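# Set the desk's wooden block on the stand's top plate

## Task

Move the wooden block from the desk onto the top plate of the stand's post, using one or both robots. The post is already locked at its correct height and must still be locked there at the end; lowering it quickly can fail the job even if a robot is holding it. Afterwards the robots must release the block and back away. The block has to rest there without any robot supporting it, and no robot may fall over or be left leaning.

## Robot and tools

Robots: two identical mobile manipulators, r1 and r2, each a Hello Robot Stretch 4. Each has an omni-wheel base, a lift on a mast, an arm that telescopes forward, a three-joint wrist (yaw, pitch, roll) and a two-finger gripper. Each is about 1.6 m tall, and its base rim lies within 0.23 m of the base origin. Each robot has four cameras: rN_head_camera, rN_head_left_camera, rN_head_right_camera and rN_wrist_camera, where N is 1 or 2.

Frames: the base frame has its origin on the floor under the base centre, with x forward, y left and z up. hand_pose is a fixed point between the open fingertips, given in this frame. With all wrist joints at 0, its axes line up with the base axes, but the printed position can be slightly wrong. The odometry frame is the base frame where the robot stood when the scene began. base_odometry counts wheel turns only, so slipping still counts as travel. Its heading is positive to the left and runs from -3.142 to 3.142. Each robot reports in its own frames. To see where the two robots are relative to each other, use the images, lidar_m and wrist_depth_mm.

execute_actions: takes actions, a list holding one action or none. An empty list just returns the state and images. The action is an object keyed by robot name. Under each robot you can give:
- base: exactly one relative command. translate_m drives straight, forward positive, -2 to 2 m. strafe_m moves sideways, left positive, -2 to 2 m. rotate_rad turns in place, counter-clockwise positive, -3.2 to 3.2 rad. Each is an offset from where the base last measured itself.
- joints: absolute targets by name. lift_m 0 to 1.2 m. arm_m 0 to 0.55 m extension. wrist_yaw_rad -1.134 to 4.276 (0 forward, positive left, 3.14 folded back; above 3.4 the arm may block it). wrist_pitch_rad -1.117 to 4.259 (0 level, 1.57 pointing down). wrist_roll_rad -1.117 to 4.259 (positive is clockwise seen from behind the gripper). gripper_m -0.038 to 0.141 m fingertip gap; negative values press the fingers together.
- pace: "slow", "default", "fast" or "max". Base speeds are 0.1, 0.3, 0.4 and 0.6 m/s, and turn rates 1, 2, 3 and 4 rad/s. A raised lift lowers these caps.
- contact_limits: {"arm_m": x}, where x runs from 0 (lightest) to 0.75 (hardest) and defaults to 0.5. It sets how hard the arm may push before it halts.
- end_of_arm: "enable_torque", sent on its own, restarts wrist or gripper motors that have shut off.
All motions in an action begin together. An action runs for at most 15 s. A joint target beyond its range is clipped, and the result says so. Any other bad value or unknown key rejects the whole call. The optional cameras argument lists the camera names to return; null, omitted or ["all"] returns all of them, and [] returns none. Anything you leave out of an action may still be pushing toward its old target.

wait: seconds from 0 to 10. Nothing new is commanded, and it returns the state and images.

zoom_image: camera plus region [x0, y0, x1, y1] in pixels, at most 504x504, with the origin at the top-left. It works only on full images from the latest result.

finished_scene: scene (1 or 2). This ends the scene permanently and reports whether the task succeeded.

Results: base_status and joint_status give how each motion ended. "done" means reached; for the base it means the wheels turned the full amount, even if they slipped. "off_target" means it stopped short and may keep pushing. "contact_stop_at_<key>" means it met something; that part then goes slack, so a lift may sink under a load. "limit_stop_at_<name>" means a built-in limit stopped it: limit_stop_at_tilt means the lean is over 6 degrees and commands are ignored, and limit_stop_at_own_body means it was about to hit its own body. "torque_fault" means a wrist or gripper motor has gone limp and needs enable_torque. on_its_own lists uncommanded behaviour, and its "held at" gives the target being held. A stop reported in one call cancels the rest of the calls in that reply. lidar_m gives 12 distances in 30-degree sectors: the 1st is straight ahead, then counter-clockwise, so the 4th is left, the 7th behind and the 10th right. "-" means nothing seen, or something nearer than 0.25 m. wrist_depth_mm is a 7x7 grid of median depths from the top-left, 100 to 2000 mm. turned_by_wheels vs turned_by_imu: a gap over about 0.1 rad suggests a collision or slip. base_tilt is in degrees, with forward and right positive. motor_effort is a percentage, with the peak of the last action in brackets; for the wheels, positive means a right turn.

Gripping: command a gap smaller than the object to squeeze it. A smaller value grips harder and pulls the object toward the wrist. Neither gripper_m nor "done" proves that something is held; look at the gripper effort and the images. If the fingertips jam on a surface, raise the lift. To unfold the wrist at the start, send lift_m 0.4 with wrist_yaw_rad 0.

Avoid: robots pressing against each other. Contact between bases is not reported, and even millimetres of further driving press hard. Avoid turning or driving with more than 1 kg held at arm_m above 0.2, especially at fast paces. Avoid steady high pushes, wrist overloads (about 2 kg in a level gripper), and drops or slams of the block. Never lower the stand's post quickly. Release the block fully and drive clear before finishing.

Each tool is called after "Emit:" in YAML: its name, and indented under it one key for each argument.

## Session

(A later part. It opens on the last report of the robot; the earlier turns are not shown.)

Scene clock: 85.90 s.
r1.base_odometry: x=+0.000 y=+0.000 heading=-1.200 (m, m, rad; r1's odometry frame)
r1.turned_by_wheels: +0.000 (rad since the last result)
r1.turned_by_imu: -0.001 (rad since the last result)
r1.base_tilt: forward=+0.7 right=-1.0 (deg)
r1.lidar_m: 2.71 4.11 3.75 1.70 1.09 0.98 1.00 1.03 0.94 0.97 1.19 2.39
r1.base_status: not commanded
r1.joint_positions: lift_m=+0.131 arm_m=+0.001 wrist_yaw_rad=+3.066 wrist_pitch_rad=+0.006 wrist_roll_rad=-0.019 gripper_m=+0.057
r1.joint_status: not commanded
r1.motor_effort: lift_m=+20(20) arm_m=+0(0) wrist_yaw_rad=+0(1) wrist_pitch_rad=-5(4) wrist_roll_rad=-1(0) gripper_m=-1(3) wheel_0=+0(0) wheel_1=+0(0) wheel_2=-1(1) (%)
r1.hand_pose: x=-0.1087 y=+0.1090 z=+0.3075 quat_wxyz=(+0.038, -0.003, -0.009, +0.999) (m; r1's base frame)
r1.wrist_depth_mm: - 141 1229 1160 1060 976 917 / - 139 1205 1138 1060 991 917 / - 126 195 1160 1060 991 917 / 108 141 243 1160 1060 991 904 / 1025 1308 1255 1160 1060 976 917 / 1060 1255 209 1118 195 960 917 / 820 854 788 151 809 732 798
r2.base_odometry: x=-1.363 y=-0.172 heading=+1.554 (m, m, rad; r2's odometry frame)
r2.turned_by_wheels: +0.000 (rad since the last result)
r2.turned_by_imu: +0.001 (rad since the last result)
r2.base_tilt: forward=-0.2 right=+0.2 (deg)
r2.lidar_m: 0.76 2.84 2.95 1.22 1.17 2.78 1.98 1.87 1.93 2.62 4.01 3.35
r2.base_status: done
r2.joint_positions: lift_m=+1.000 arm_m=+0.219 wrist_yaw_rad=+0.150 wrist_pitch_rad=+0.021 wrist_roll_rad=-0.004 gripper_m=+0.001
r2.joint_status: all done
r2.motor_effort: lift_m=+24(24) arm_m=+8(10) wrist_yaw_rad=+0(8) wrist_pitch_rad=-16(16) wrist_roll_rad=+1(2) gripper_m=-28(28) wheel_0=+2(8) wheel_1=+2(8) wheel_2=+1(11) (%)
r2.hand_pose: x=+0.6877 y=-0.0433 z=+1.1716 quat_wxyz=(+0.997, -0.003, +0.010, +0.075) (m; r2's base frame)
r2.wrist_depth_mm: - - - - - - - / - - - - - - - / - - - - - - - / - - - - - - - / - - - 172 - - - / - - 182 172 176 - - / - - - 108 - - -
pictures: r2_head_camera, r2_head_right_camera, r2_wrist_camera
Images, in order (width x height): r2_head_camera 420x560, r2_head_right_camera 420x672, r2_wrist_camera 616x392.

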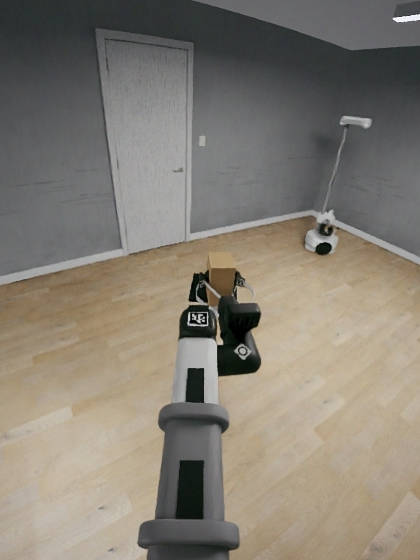

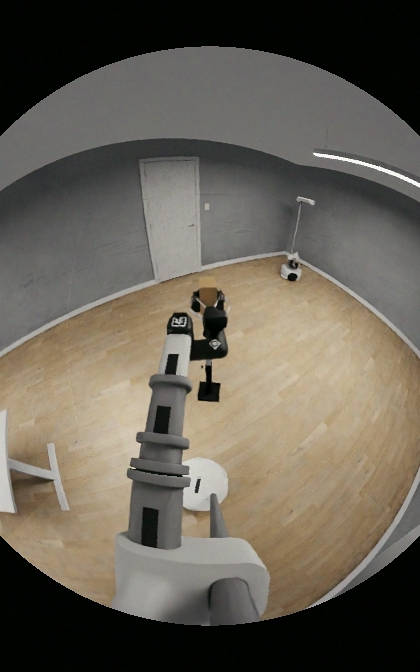

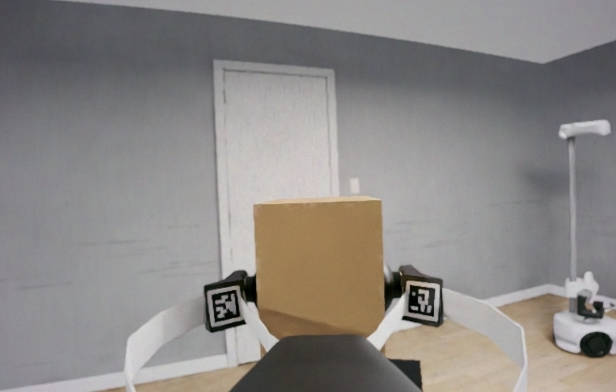

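Emit:
execute_actions:
  actions:
    - {"r2":{"joints":{"arm_m":0.35,"lift_m":0.955},"pace":"fast"}}
  cameras: ["r2_head_camera","r2_wrist_camera","r1_head_camera","r2_head_left_camera"]

Emit:
zoom_image:
  camera: "r1_head_camera"
  region: [150,100,240,170]

Emit:
zoom_image:
  camera: "r2_head_camera"
  region: [150,220,290,340]

Scene clock: 96.60 s.
r1.base_odometry: x=+0.000 y=+0.000 heading=-1.200 (m, m, rad; r1's odometry frame)
r1.turned_by_wheels: +0.000 (rad since the last result)
r1.turned_by_imu: -0.001 (rad since the last result)
r1.base_tilt: forward=+1.1 right=-0.9 (deg)
r1.lidar_m: 2.68 4.13 3.76 1.70 1.09 0.99 1.01 1.05 0.94 0.96 1.19 2.41
r1.base_status: not commanded
r1.joint_positions: lift_m=+0.131 arm_m=+0.001 wrist_yaw_rad=+3.066 wrist_pitch_rad=+0.006 wrist_roll_rad=-0.019 gripper_m=+0.057
r1.joint_status: not commanded
r1.motor_effort: lift_m=+20(20) arm_m=+0(0) wrist_yaw_rad=+0(1) wrist_pitch_rad=-4(4) wrist_roll_rad=-1(1) gripper_m=-3(3) wheel_0=+0(0) wheel_1=+0(0) wheel_2=-1(1) (%)
r1.hand_pose: x=-0.1087 y=+0.1090 z=+0.3075 quat_wxyz=(+0.038, -0.003, -0.009, +0.999) (m; r1's base frame)
r1.wrist_depth_mm: - 141 1205 1138 1060 991 931 / - 139 1205 1138 1078 976 917 / - 126 195 1160 1078 976 904 / 108 141 243 1160 1078 976 931 / 1025 1308 1255 1138 1060 976 917 / 1060 1255 210 1118 196 960 917 / 831 878 788 151 809 741 798
r2.base_odometry: x=-1.363 y=-0.172 heading=+1.554 (m, m, rad; r2's odometry frame)
r2.turned_by_wheels: +0.000 (rad since the last result)
r2.turned_by_imu: +0.000 (rad since the last result)
r2.base_tilt: forward=-0.1 right=+0.0 (deg)
r2.lidar_m: 0.73 2.85 2.93 1.22 1.17 2.77 1.98 1.87 1.95 2.60 4.03 3.33
r2.base_status: not commanded
r2.joint_positions: lift_m=+0.955 arm_m=+0.349 wrist_yaw_rad=+0.150 wrist_pitch_rad=+0.021 wrist_roll_rad=-0.004 gripper_m=+0.001
r2.joint_status: all done
r2.motor_effort: lift_m=+16(21) arm_m=+8(10) wrist_yaw_rad=-1(1) wrist_pitch_rad=-16(17) wrist_roll_rad=+1(3) gripper_m=-28(27) wheel_0=+2(2) wheel_1=+2(2) wheel_2=+0(0) (%)
r2.hand_pose: x=+0.8177 y=-0.0433 z=+1.1272 quat_wxyz=(+0.997, -0.003, +0.011, +0.075) (m; r2's base frame)
r2.wrist_depth_mm: - - - - - - - / - - - - - - - / - - - - - - - / - - - - - - - / - - - 172 - - - / - - 182 172 176 - - / - - - 108 - - -
pictures: r1_head_camera, r2_head_camera, r2_head_left_camera, r2_wrist_camera
Images, in order (width x height): r1_head_camera 420x560, r2_head_camera 420x560, r2_head_left_camera 420x672, r2_wrist_camera 616x392.

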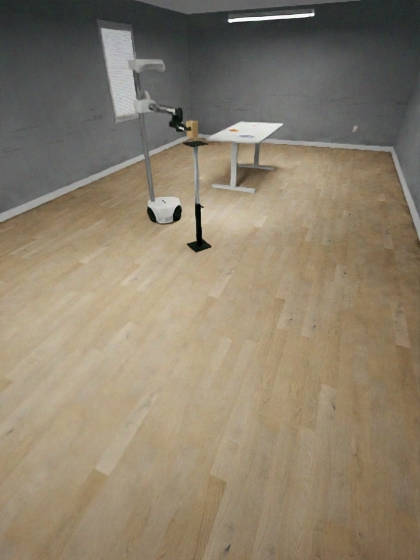

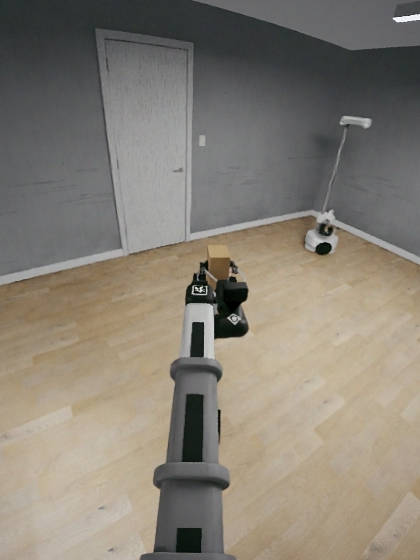

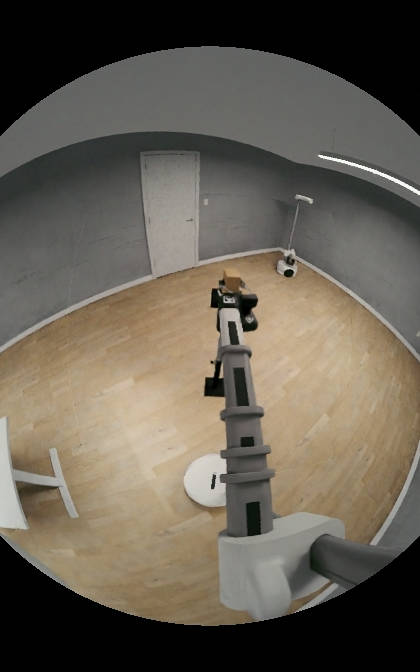

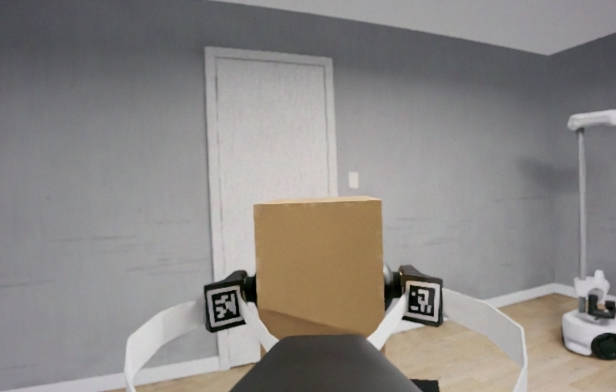

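Region (150, 100, 240, 170) of r1_head_camera's 420x560 image, scaled by 5.600, with more detail than that image has.

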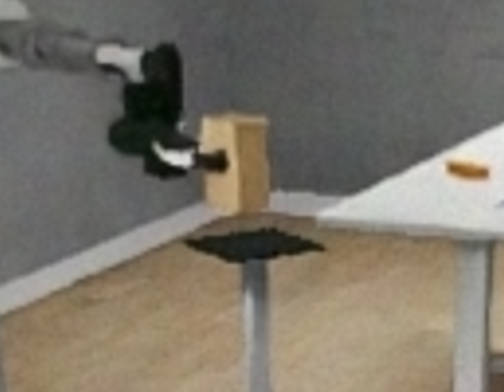

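Region (150, 220, 290, 340) of r2_head_camera's 420x560 image, scaled by 3.600, with more detail than that image has; it fills the top 432 rows of this view, and the rest is white.

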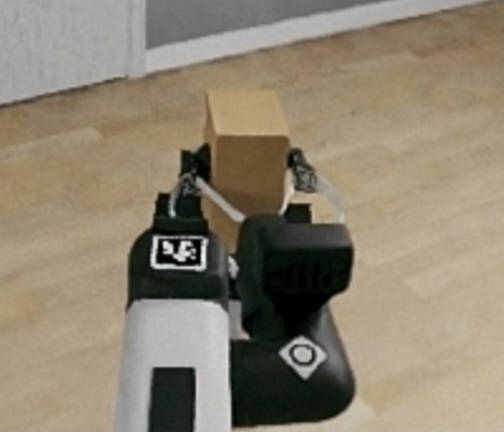

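Emit:
execute_actions:
  actions:
    - {"r2":{"joints":{"arm_m":0.365,"lift_m":0.92,"wrist_yaw_rad":0.185}}}
  cameras: ["r2_wrist_camera","r1_head_camera"]

Emit:
zoom_image:
  camera: "r1_head_camera"
  region: [165,110,225,160]

Scene clock: 103.10 s.
r1.base_odometry: x=+0.000 y=+0.000 heading=-1.200 (m, m, rad; r1's odometry frame)
r1.turned_by_wheels: +0.000 (rad since the last result)
r1.turned_by_imu: -0.001 (rad since the last result)
r1.base_tilt: forward=+1.0 right=-0.9 (deg)
r1.lidar_m: 2.70 4.11 3.75 1.71 1.09 0.99 1.00 1.05 0.95 0.95 1.22 2.40
r1.base_status: not commanded
r1.joint_positions: lift_m=+0.131 arm_m=+0.001 wrist_yaw_rad=+3.066 wrist_pitch_rad=+0.006 wrist_roll_rad=-0.019 gripper_m=+0.057
r1.joint_status: not commanded
r1.motor_effort: lift_m=+20(20) arm_m=+0(0) wrist_yaw_rad=+1(0) wrist_pitch_rad=-5(6) wrist_roll_rad=-1(1) gripper_m=-3(4) wheel_0=+0(0) wheel_1=+0(0) wheel_2=+0(0) (%)
r1.hand_pose: x=-0.1087 y=+0.1090 z=+0.3075 quat_wxyz=(+0.038, -0.003, -0.009, +0.999) (m; r1's base frame)
r1.wrist_depth_mm: - 141 1229 1138 1042 976 917 / - 139 1205 1138 1060 976 917 / - 126 195 1138 1060 991 917 / 108 141 244 1138 1060 976 917 / 1008 1336 1255 1160 1060 976 917 / 1060 1229 210 1118 196 976 917 / 831 878 778 152 809 732 798
r2.base_odometry: x=-1.363 y=-0.172 heading=+1.554 (m, m, rad; r2's odometry frame)
r2.turned_by_wheels: +0.000 (rad since the last result)
r2.turned_by_imu: +0.000 (rad since the last result)
r2.base_tilt: forward=-0.2 right=+0.1 (deg)
r2.lidar_m: 0.77 2.83 2.95 1.23 1.17 2.76 1.99 1.86 1.94 2.61 4.00 3.34
r2.base_status: not commanded
r2.joint_positions: lift_m=+0.920 arm_m=+0.363 wrist_yaw_rad=+0.185 wrist_pitch_rad=+0.021 wrist_roll_rad=-0.004 gripper_m=+0.001
r2.joint_status: all done
r2.motor_effort: lift_m=+15(15) arm_m=+9(7) wrist_yaw_rad=+0(10) wrist_pitch_rad=-16(16) wrist_roll_rad=+2(3) gripper_m=-27(27) wheel_0=+1(2) wheel_1=+2(2) wheel_2=+0(0) (%)
r2.hand_pose: x=+0.8340 y=-0.0329 z=+1.0923 quat_wxyz=(+0.996, -0.003, +0.010, +0.092) (m; r2's base frame)
r2.wrist_depth_mm: - - - - - - - / - - - - - - - / - - - - - - - / - - - - - - - / - - - 172 - - - / - - 182 172 176 - - / - - - 108 272 - -
pictures: r1_head_camera, r2_wrist_camera
Images, in order (width x height): r1_head_camera 420x560, r2_wrist_camera 616x392.

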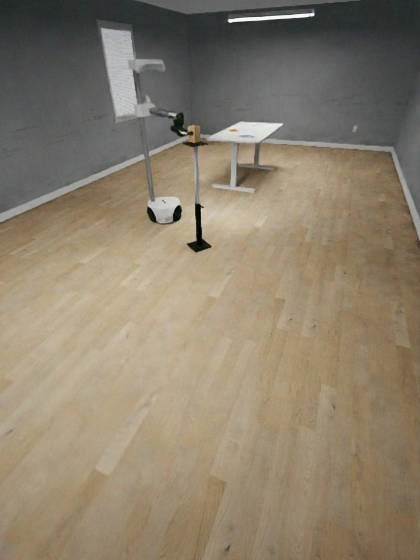

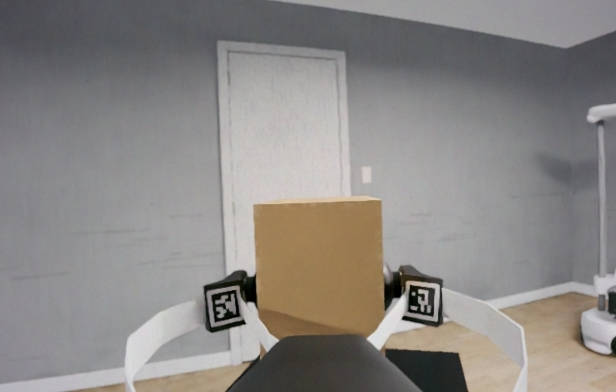

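Region (165, 110, 225, 160) of r1_head_camera's 420x560 image, scaled by 8.400, with more detail than that image has.

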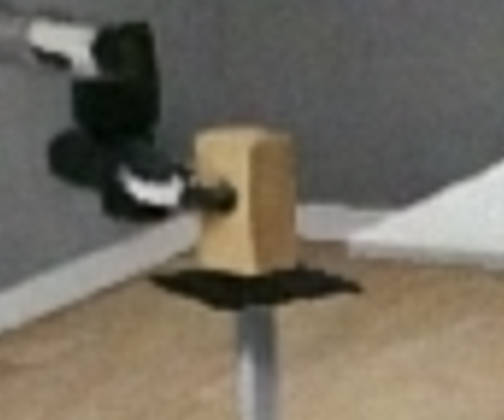

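Emit:
execute_actions:
  actions:
    - {"r2":{"joints":{"arm_m":0.385,"wrist_yaw_rad":0.125}}}
  cameras: []

Emit:
execute_actions:
  actions:
    - {"r2":{"joints":{"lift_m":0.909},"pace":"slow"}}
  cameras: ["r2_wrist_camera","r1_head_camera"]

Emit:
zoom_image:
  camera: "r1_head_camera"
  region: [165,110,225,160]

Scene clock: 109.07 s.
r1.base_odometry: x=+0.000 y=+0.000 heading=-1.200 (m, m, rad; r1's odometry frame)
r1.turned_by_wheels: +0.000 (rad since the last result)
r1.turned_by_imu: -0.001 (rad since the last result)
r1.base_tilt: forward=+0.9 right=-0.8 (deg)
r1.lidar_m: 2.68 4.11 3.76 1.67 1.10 0.99 1.00 1.05 0.95 0.97 1.22 2.39
r1.base_status: not commanded
r1.joint_positions: lift_m=+0.131 arm_m=+0.001 wrist_yaw_rad=+3.066 wrist_pitch_rad=+0.006 wrist_roll_rad=-0.019 gripper_m=+0.057
r1.joint_status: not commanded
r1.motor_effort: lift_m=+20(20) arm_m=+0(0) wrist_yaw_rad=+1(0) wrist_pitch_rad=-4(5) wrist_roll_rad=-1(1) gripper_m=-2(2) wheel_0=+0(0) wheel_1=+0(0) wheel_2=-1(1) (%)
r1.hand_pose: x=-0.1087 y=+0.1090 z=+0.3075 quat_wxyz=(+0.038, -0.003, -0.009, +0.999) (m; r1's base frame)
r1.wrist_depth_mm: - 141 1205 1138 1078 976 917 / - 138 1205 1160 1042 976 917 / - 126 195 1138 1060 991 904 / 108 141 243 1138 1042 991 917 / 1025 1308 1255 1160 1060 976 904 / 1060 1229 210 1098 196 960 917 / 820 866 778 151 809 741 798
r2.base_odometry: x=-1.363 y=-0.172 heading=+1.554 (m, m, rad; r2's odometry frame)
r2.turned_by_wheels: +0.000 (rad since the last result)
r2.turned_by_imu: +0.000 (rad since the last result)
r2.base_tilt: forward=-0.2 right=+0.1 (deg)
r2.lidar_m: 0.74 2.85 2.96 1.24 1.14 2.81 1.97 1.86 1.95 2.63 4.00 3.36
r2.base_status: not commanded
r2.joint_positions: lift_m=+0.920 arm_m=+0.384 wrist_yaw_rad=+0.125 wrist_pitch_rad=+0.021 wrist_roll_rad=-0.004 gripper_m=+0.001
r2.joint_status: all done
r2.motor_effort: lift_m=+16(16) arm_m=+8(9) wrist_yaw_rad=+0(6) wrist_pitch_rad=-16(16) wrist_roll_rad=+2(3) gripper_m=-29(27) wheel_0=+1(1) wheel_1=+2(2) wheel_2=+0(0) (%)
r2.hand_pose: x=+0.8515 y=-0.0508 z=+1.0923 quat_wxyz=(+0.998, -0.003, +0.011, +0.063) (m; r2's base frame)
r2.wrist_depth_mm: - - - - - - - / - - - - - - - / 1983 - - - - - - / 1983 - - - - - - / - - - 172 - - - / - - 182 172 176 - - / 1983 - - 108 273 - -
pictures: none
No camera images: the call's "cameras" was empty. Leave "cameras" out to get every camera's image.

Scene clock: 109.83 s.
r1.base_odometry: x=+0.000 y=+0.000 heading=-1.200 (m, m, rad; r1's odometry frame)
r1.turned_by_wheels: +0.000 (rad since the last result)
r1.turned_by_imu: +0.000 (rad since the last result)
r1.base_tilt: forward=+1.1 right=-1.0 (deg)
r1.lidar_m: 2.69 4.13 3.77 1.69 1.10 1.00 1.02 1.04 0.95 0.96 1.19 2.40
r1.base_status: not commanded
r1.joint_positions: lift_m=+0.131 arm_m=+0.001 wrist_yaw_rad=+3.066 wrist_pitch_rad=+0.006 wrist_roll_rad=-0.019 gripper_m=+0.057
r1.joint_status: not commanded
r1.motor_effort: lift_m=+20(20) arm_m=+0(0) wrist_yaw_rad=+1(0) wrist_pitch_rad=-5(5) wrist_roll_rad=+0(1) gripper_m=-1(3) wheel_0=+0(0) wheel_1=+0(0) wheel_2=-1(1) (%)
r1.hand_pose: x=-0.1087 y=+0.1090 z=+0.3075 quat_wxyz=(+0.038, -0.003, -0.009, +0.999) (m; r1's base frame)
r1.wrist_depth_mm: - 141 1229 1160 1060 976 931 / - 139 1205 1138 1060 976 931 / - 126 196 1160 1060 991 917 / 108 140 243 1160 1060 976 931 / 1025 1336 1255 1138 1060 991 917 / 1060 1229 209 1118 196 976 917 / 831 866 778 151 809 732 798
r2.base_odometry: x=-1.363 y=-0.172 heading=+1.554 (m, m, rad; r2's odometry frame)
r2.turned_by_wheels: +0.000 (rad since the last result)
r2.turned_by_imu: +0.000 (rad since the last result)
r2.base_tilt: forward=-0.1 right=+0.1 (deg)
r2.lidar_m: 0.74 2.83 2.93 1.21 1.17 2.82 1.96 1.87 1.92 2.63 4.00 3.34
r2.base_status: not commanded
r2.joint_positions: lift_m=+0.909 arm_m=+0.384 wrist_yaw_rad=+0.125 wrist_pitch_rad=+0.021 wrist_roll_rad=-0.004 gripper_m=+0.001
r2.joint_status: all done
r2.motor_effort: lift_m=+15(16) arm_m=+8(8) wrist_yaw_rad=-1(0) wrist_pitch_rad=-14(16) wrist_roll_rad=+1(1) gripper_m=-28(28) wheel_0=+1(1) wheel_1=+2(2) wheel_2=+0(0) (%)
r2.hand_pose: x=+0.8515 y=-0.0508 z=+1.0815 quat_wxyz=(+0.998, -0.003, +0.010, +0.063) (m; r2's base frame)
r2.wrist_depth_mm: 1983 - - - - - - / - - - - - - - / 1983 - - - - - - / - - - - - - - / 1983 - - 172 - - - / - - 182 173 176 - - / 1983 - - 108 253 - -
pictures: r1_head_camera, r2_wrist_camera
Images, in order (width x height): r1_head_camera 420x560, r2_wrist_camera 616x392.

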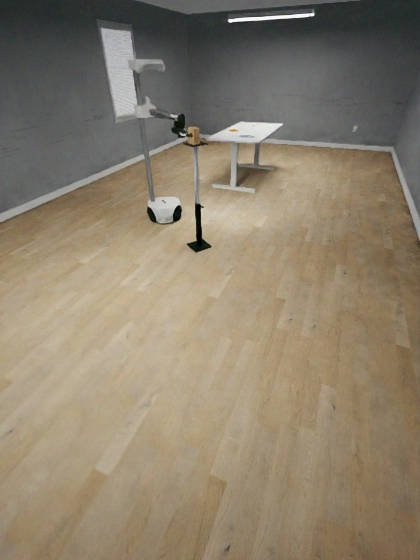

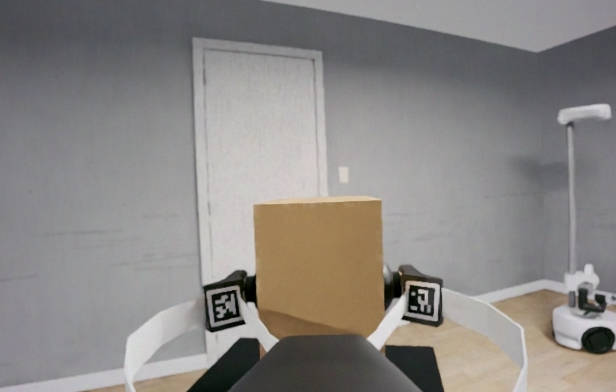

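Region (165, 110, 225, 160) of r1_head_camera's 420x560 image, scaled by 8.400, with more detail than that image has.

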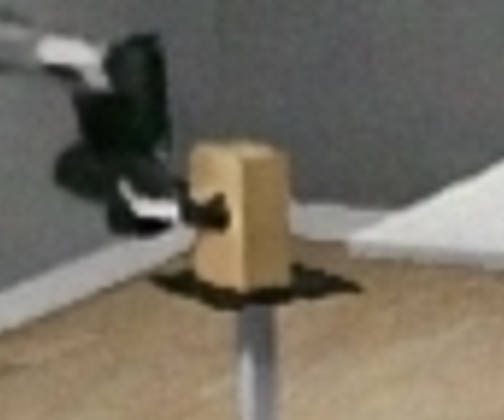

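Emit:
execute_actions:
  actions:
    - {"r2":{"joints":{"gripper_m":0.12,"lift_m":0.907}}}
  cameras: ["r2_wrist_camera"]

Emit:
execute_actions:
  actions:
    - {"r2":{"joints":{"arm_m":0},"base":{"translate_m":-0.25},"pace":"fast"}}
  cameras: ["r2_wrist_camera","r2_head_camera"]

Scene clock: 116.70 s.
r1.base_odometry: x=+0.000 y=+0.000 heading=-1.200 (m, m, rad; r1's odometry frame)
r1.turned_by_wheels: +0.000 (rad since the last result)
r1.turned_by_imu: -0.001 (rad since the last result)
r1.base_tilt: forward=+1.0 right=-0.9 (deg)
r1.lidar_m: 2.69 4.10 3.76 1.69 1.09 0.99 1.01 1.02 0.95 0.95 1.19 2.41
r1.base_status: not commanded
r1.joint_positions: lift_m=+0.131 arm_m=+0.001 wrist_yaw_rad=+3.066 wrist_pitch_rad=+0.006 wrist_roll_rad=-0.019 gripper_m=+0.057
r1.joint_status: not commanded
r1.motor_effort: lift_m=+20(20) arm_m=+0(0) wrist_yaw_rad=+1(1) wrist_pitch_rad=-4(5) wrist_roll_rad=+0(0) gripper_m=-4(4) wheel_0=+0(0) wheel_1=+0(0) wheel_2=-1(0) (%)
r1.hand_pose: x=-0.1087 y=+0.1090 z=+0.3075 quat_wxyz=(+0.038, -0.003, -0.009, +0.999) (m; r1's base frame)
r1.wrist_depth_mm: - 141 1229 1138 1042 991 931 / - 139 1205 1138 1060 976 904 / - 126 195 1138 1060 991 917 / 108 141 243 1138 1078 991 917 / 1025 1336 1255 1138 1078 991 904 / 1060 1229 208 1118 196 976 917 / 831 854 778 151 809 732 788
r2.base_odometry: x=-1.363 y=-0.172 heading=+1.554 (m, m, rad; r2's odometry frame)
r2.turned_by_wheels: +0.000 (rad since the last result)
r2.turned_by_imu: +0.000 (rad since the last result)
r2.base_tilt: forward=-0.1 right=+0.1 (deg)
r2.lidar_m: 0.80 2.85 2.93 1.20 1.17 2.77 1.95 1.87 1.91 2.61 4.02 3.34
r2.base_status: not commanded
r2.joint_positions: lift_m=+0.907 arm_m=+0.384 wrist_yaw_rad=+0.125 wrist_pitch_rad=+0.018 wrist_roll_rad=-0.004 gripper_m=+0.120
r2.joint_status: all done
r2.motor_effort: lift_m=+15(15) arm_m=+8(8) wrist_yaw_rad=+2(2) wrist_pitch_rad=-8(14) wrist_roll_rad=+1(3) gripper_m=-2(24) wheel_0=+1(1) wheel_1=+2(2) wheel_2=+0(0) (%)
r2.hand_pose: x=+0.8515 y=-0.0508 z=+1.0803 quat_wxyz=(+0.998, -0.003, +0.009, +0.062) (m; r2's base frame)
r2.wrist_depth_mm: 1983 - - - - - - / 1983 - - - - - - / 1983 - - - - - - / 1921 - - - - - - / 1983 - - 189 - - - / - - 207 188 195 - - / - - - 108 267 - -
pictures: r2_wrist_camera
Images, in order (width x height): r2_wrist_camera 616x392.

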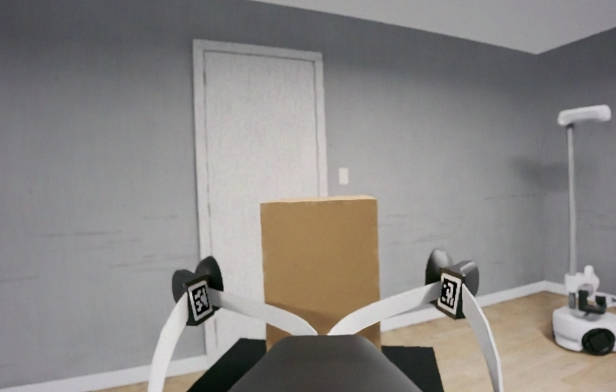

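Scene clock: 118.73 s.
r1.base_odometry: x=+0.000 y=+0.000 heading=-1.200 (m, m, rad; r1's odometry frame)
r1.turned_by_wheels: +0.000 (rad since the last result)
r1.turned_by_imu: +0.000 (rad since the last result)
r1.base_tilt: forward=+0.9 right=-1.1 (deg)
r1.lidar_m: 2.70 3.68 3.76 1.70 1.09 0.98 0.99 1.05 0.95 0.96 1.19 2.41
r1.base_status: not commanded
r1.joint_positions: lift_m=+0.131 arm_m=+0.001 wrist_yaw_rad=+3.066 wrist_pitch_rad=+0.006 wrist_roll_rad=-0.019 gripper_m=+0.057
r1.joint_status: not commanded
r1.motor_effort: lift_m=+20(20) arm_m=+0(0) wrist_yaw_rad=+0(1) wrist_pitch_rad=-3(4) wrist_roll_rad=-1(0) gripper_m=-2(3) wheel_0=+0(0) wheel_1=+0(0) wheel_2=+0(0) (%)
r1.hand_pose: x=-0.1087 y=+0.1090 z=+0.3075 quat_wxyz=(+0.038, -0.003, -0.009, +0.999) (m; r1's base frame)
r1.wrist_depth_mm: - 141 1205 1160 1060 991 931 / - 138 1205 1160 1042 991 917 / - 126 195 1160 1060 976 917 / 108 141 243 1138 1060 976 931 / 1025 1336 1229 1138 1060 976 917 / 1060 1229 210 1118 196 960 931 / 820 866 778 151 809 732 798
r2.base_odometry: x=-1.367 y=-0.422 heading=+1.554 (m, m, rad; r2's odometry frame)
r2.turned_by_wheels: +0.000 (rad since the last result)
r2.turned_by_imu: -0.001 (rad since the last result)
r2.base_tilt: forward=-0.1 right=+0.1 (deg)
r2.lidar_m: 1.00 3.07 3.17 1.09 1.11 2.48 1.75 1.64 1.71 2.27 4.15 3.58
r2.base_status: done
r2.joint_positions: lift_m=+0.907 arm_m=+0.001 wrist_yaw_rad=+0.125 wrist_pitch_rad=+0.018 wrist_roll_rad=-0.004 gripper_m=+0.120
r2.joint_status: all done
r2.motor_effort: lift_m=+15(15) arm_m=-9(10) wrist_yaw_rad=+1(0) wrist_pitch_rad=-6(7) wrist_roll_rad=+3(2) gripper_m=-1(2) wheel_0=-1(6) wheel_1=-1(7) wheel_2=+0(13) (%)
r2.hand_pose: x=+0.4695 y=-0.0508 z=+1.0804 quat_wxyz=(+0.998, -0.003, +0.009, +0.062) (m; r2's base frame)
r2.wrist_depth_mm: - - - - - - - / - - - - - - - / - - - - - - - / - - - - - - - / - - - - - - - / - - 207 - - - - / - - - 108 - - -
pictures: r2_head_camera, r2_wrist_camera
Images, in order (width x height): r2_head_camera 420x560, r2_wrist_camera 616x392.

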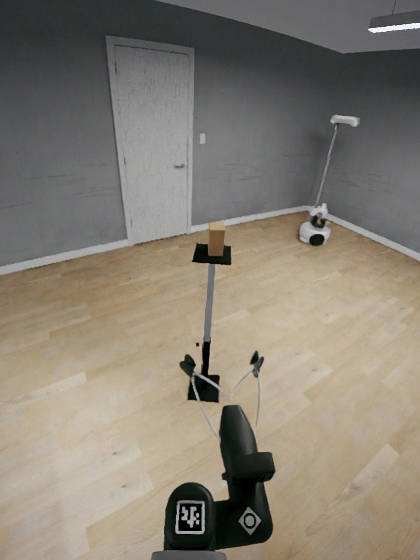

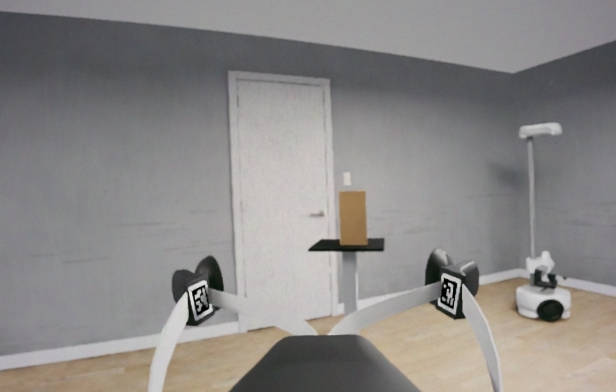

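Emit:
finished_scene:
  scene: 1

The scene is finished: the task was done.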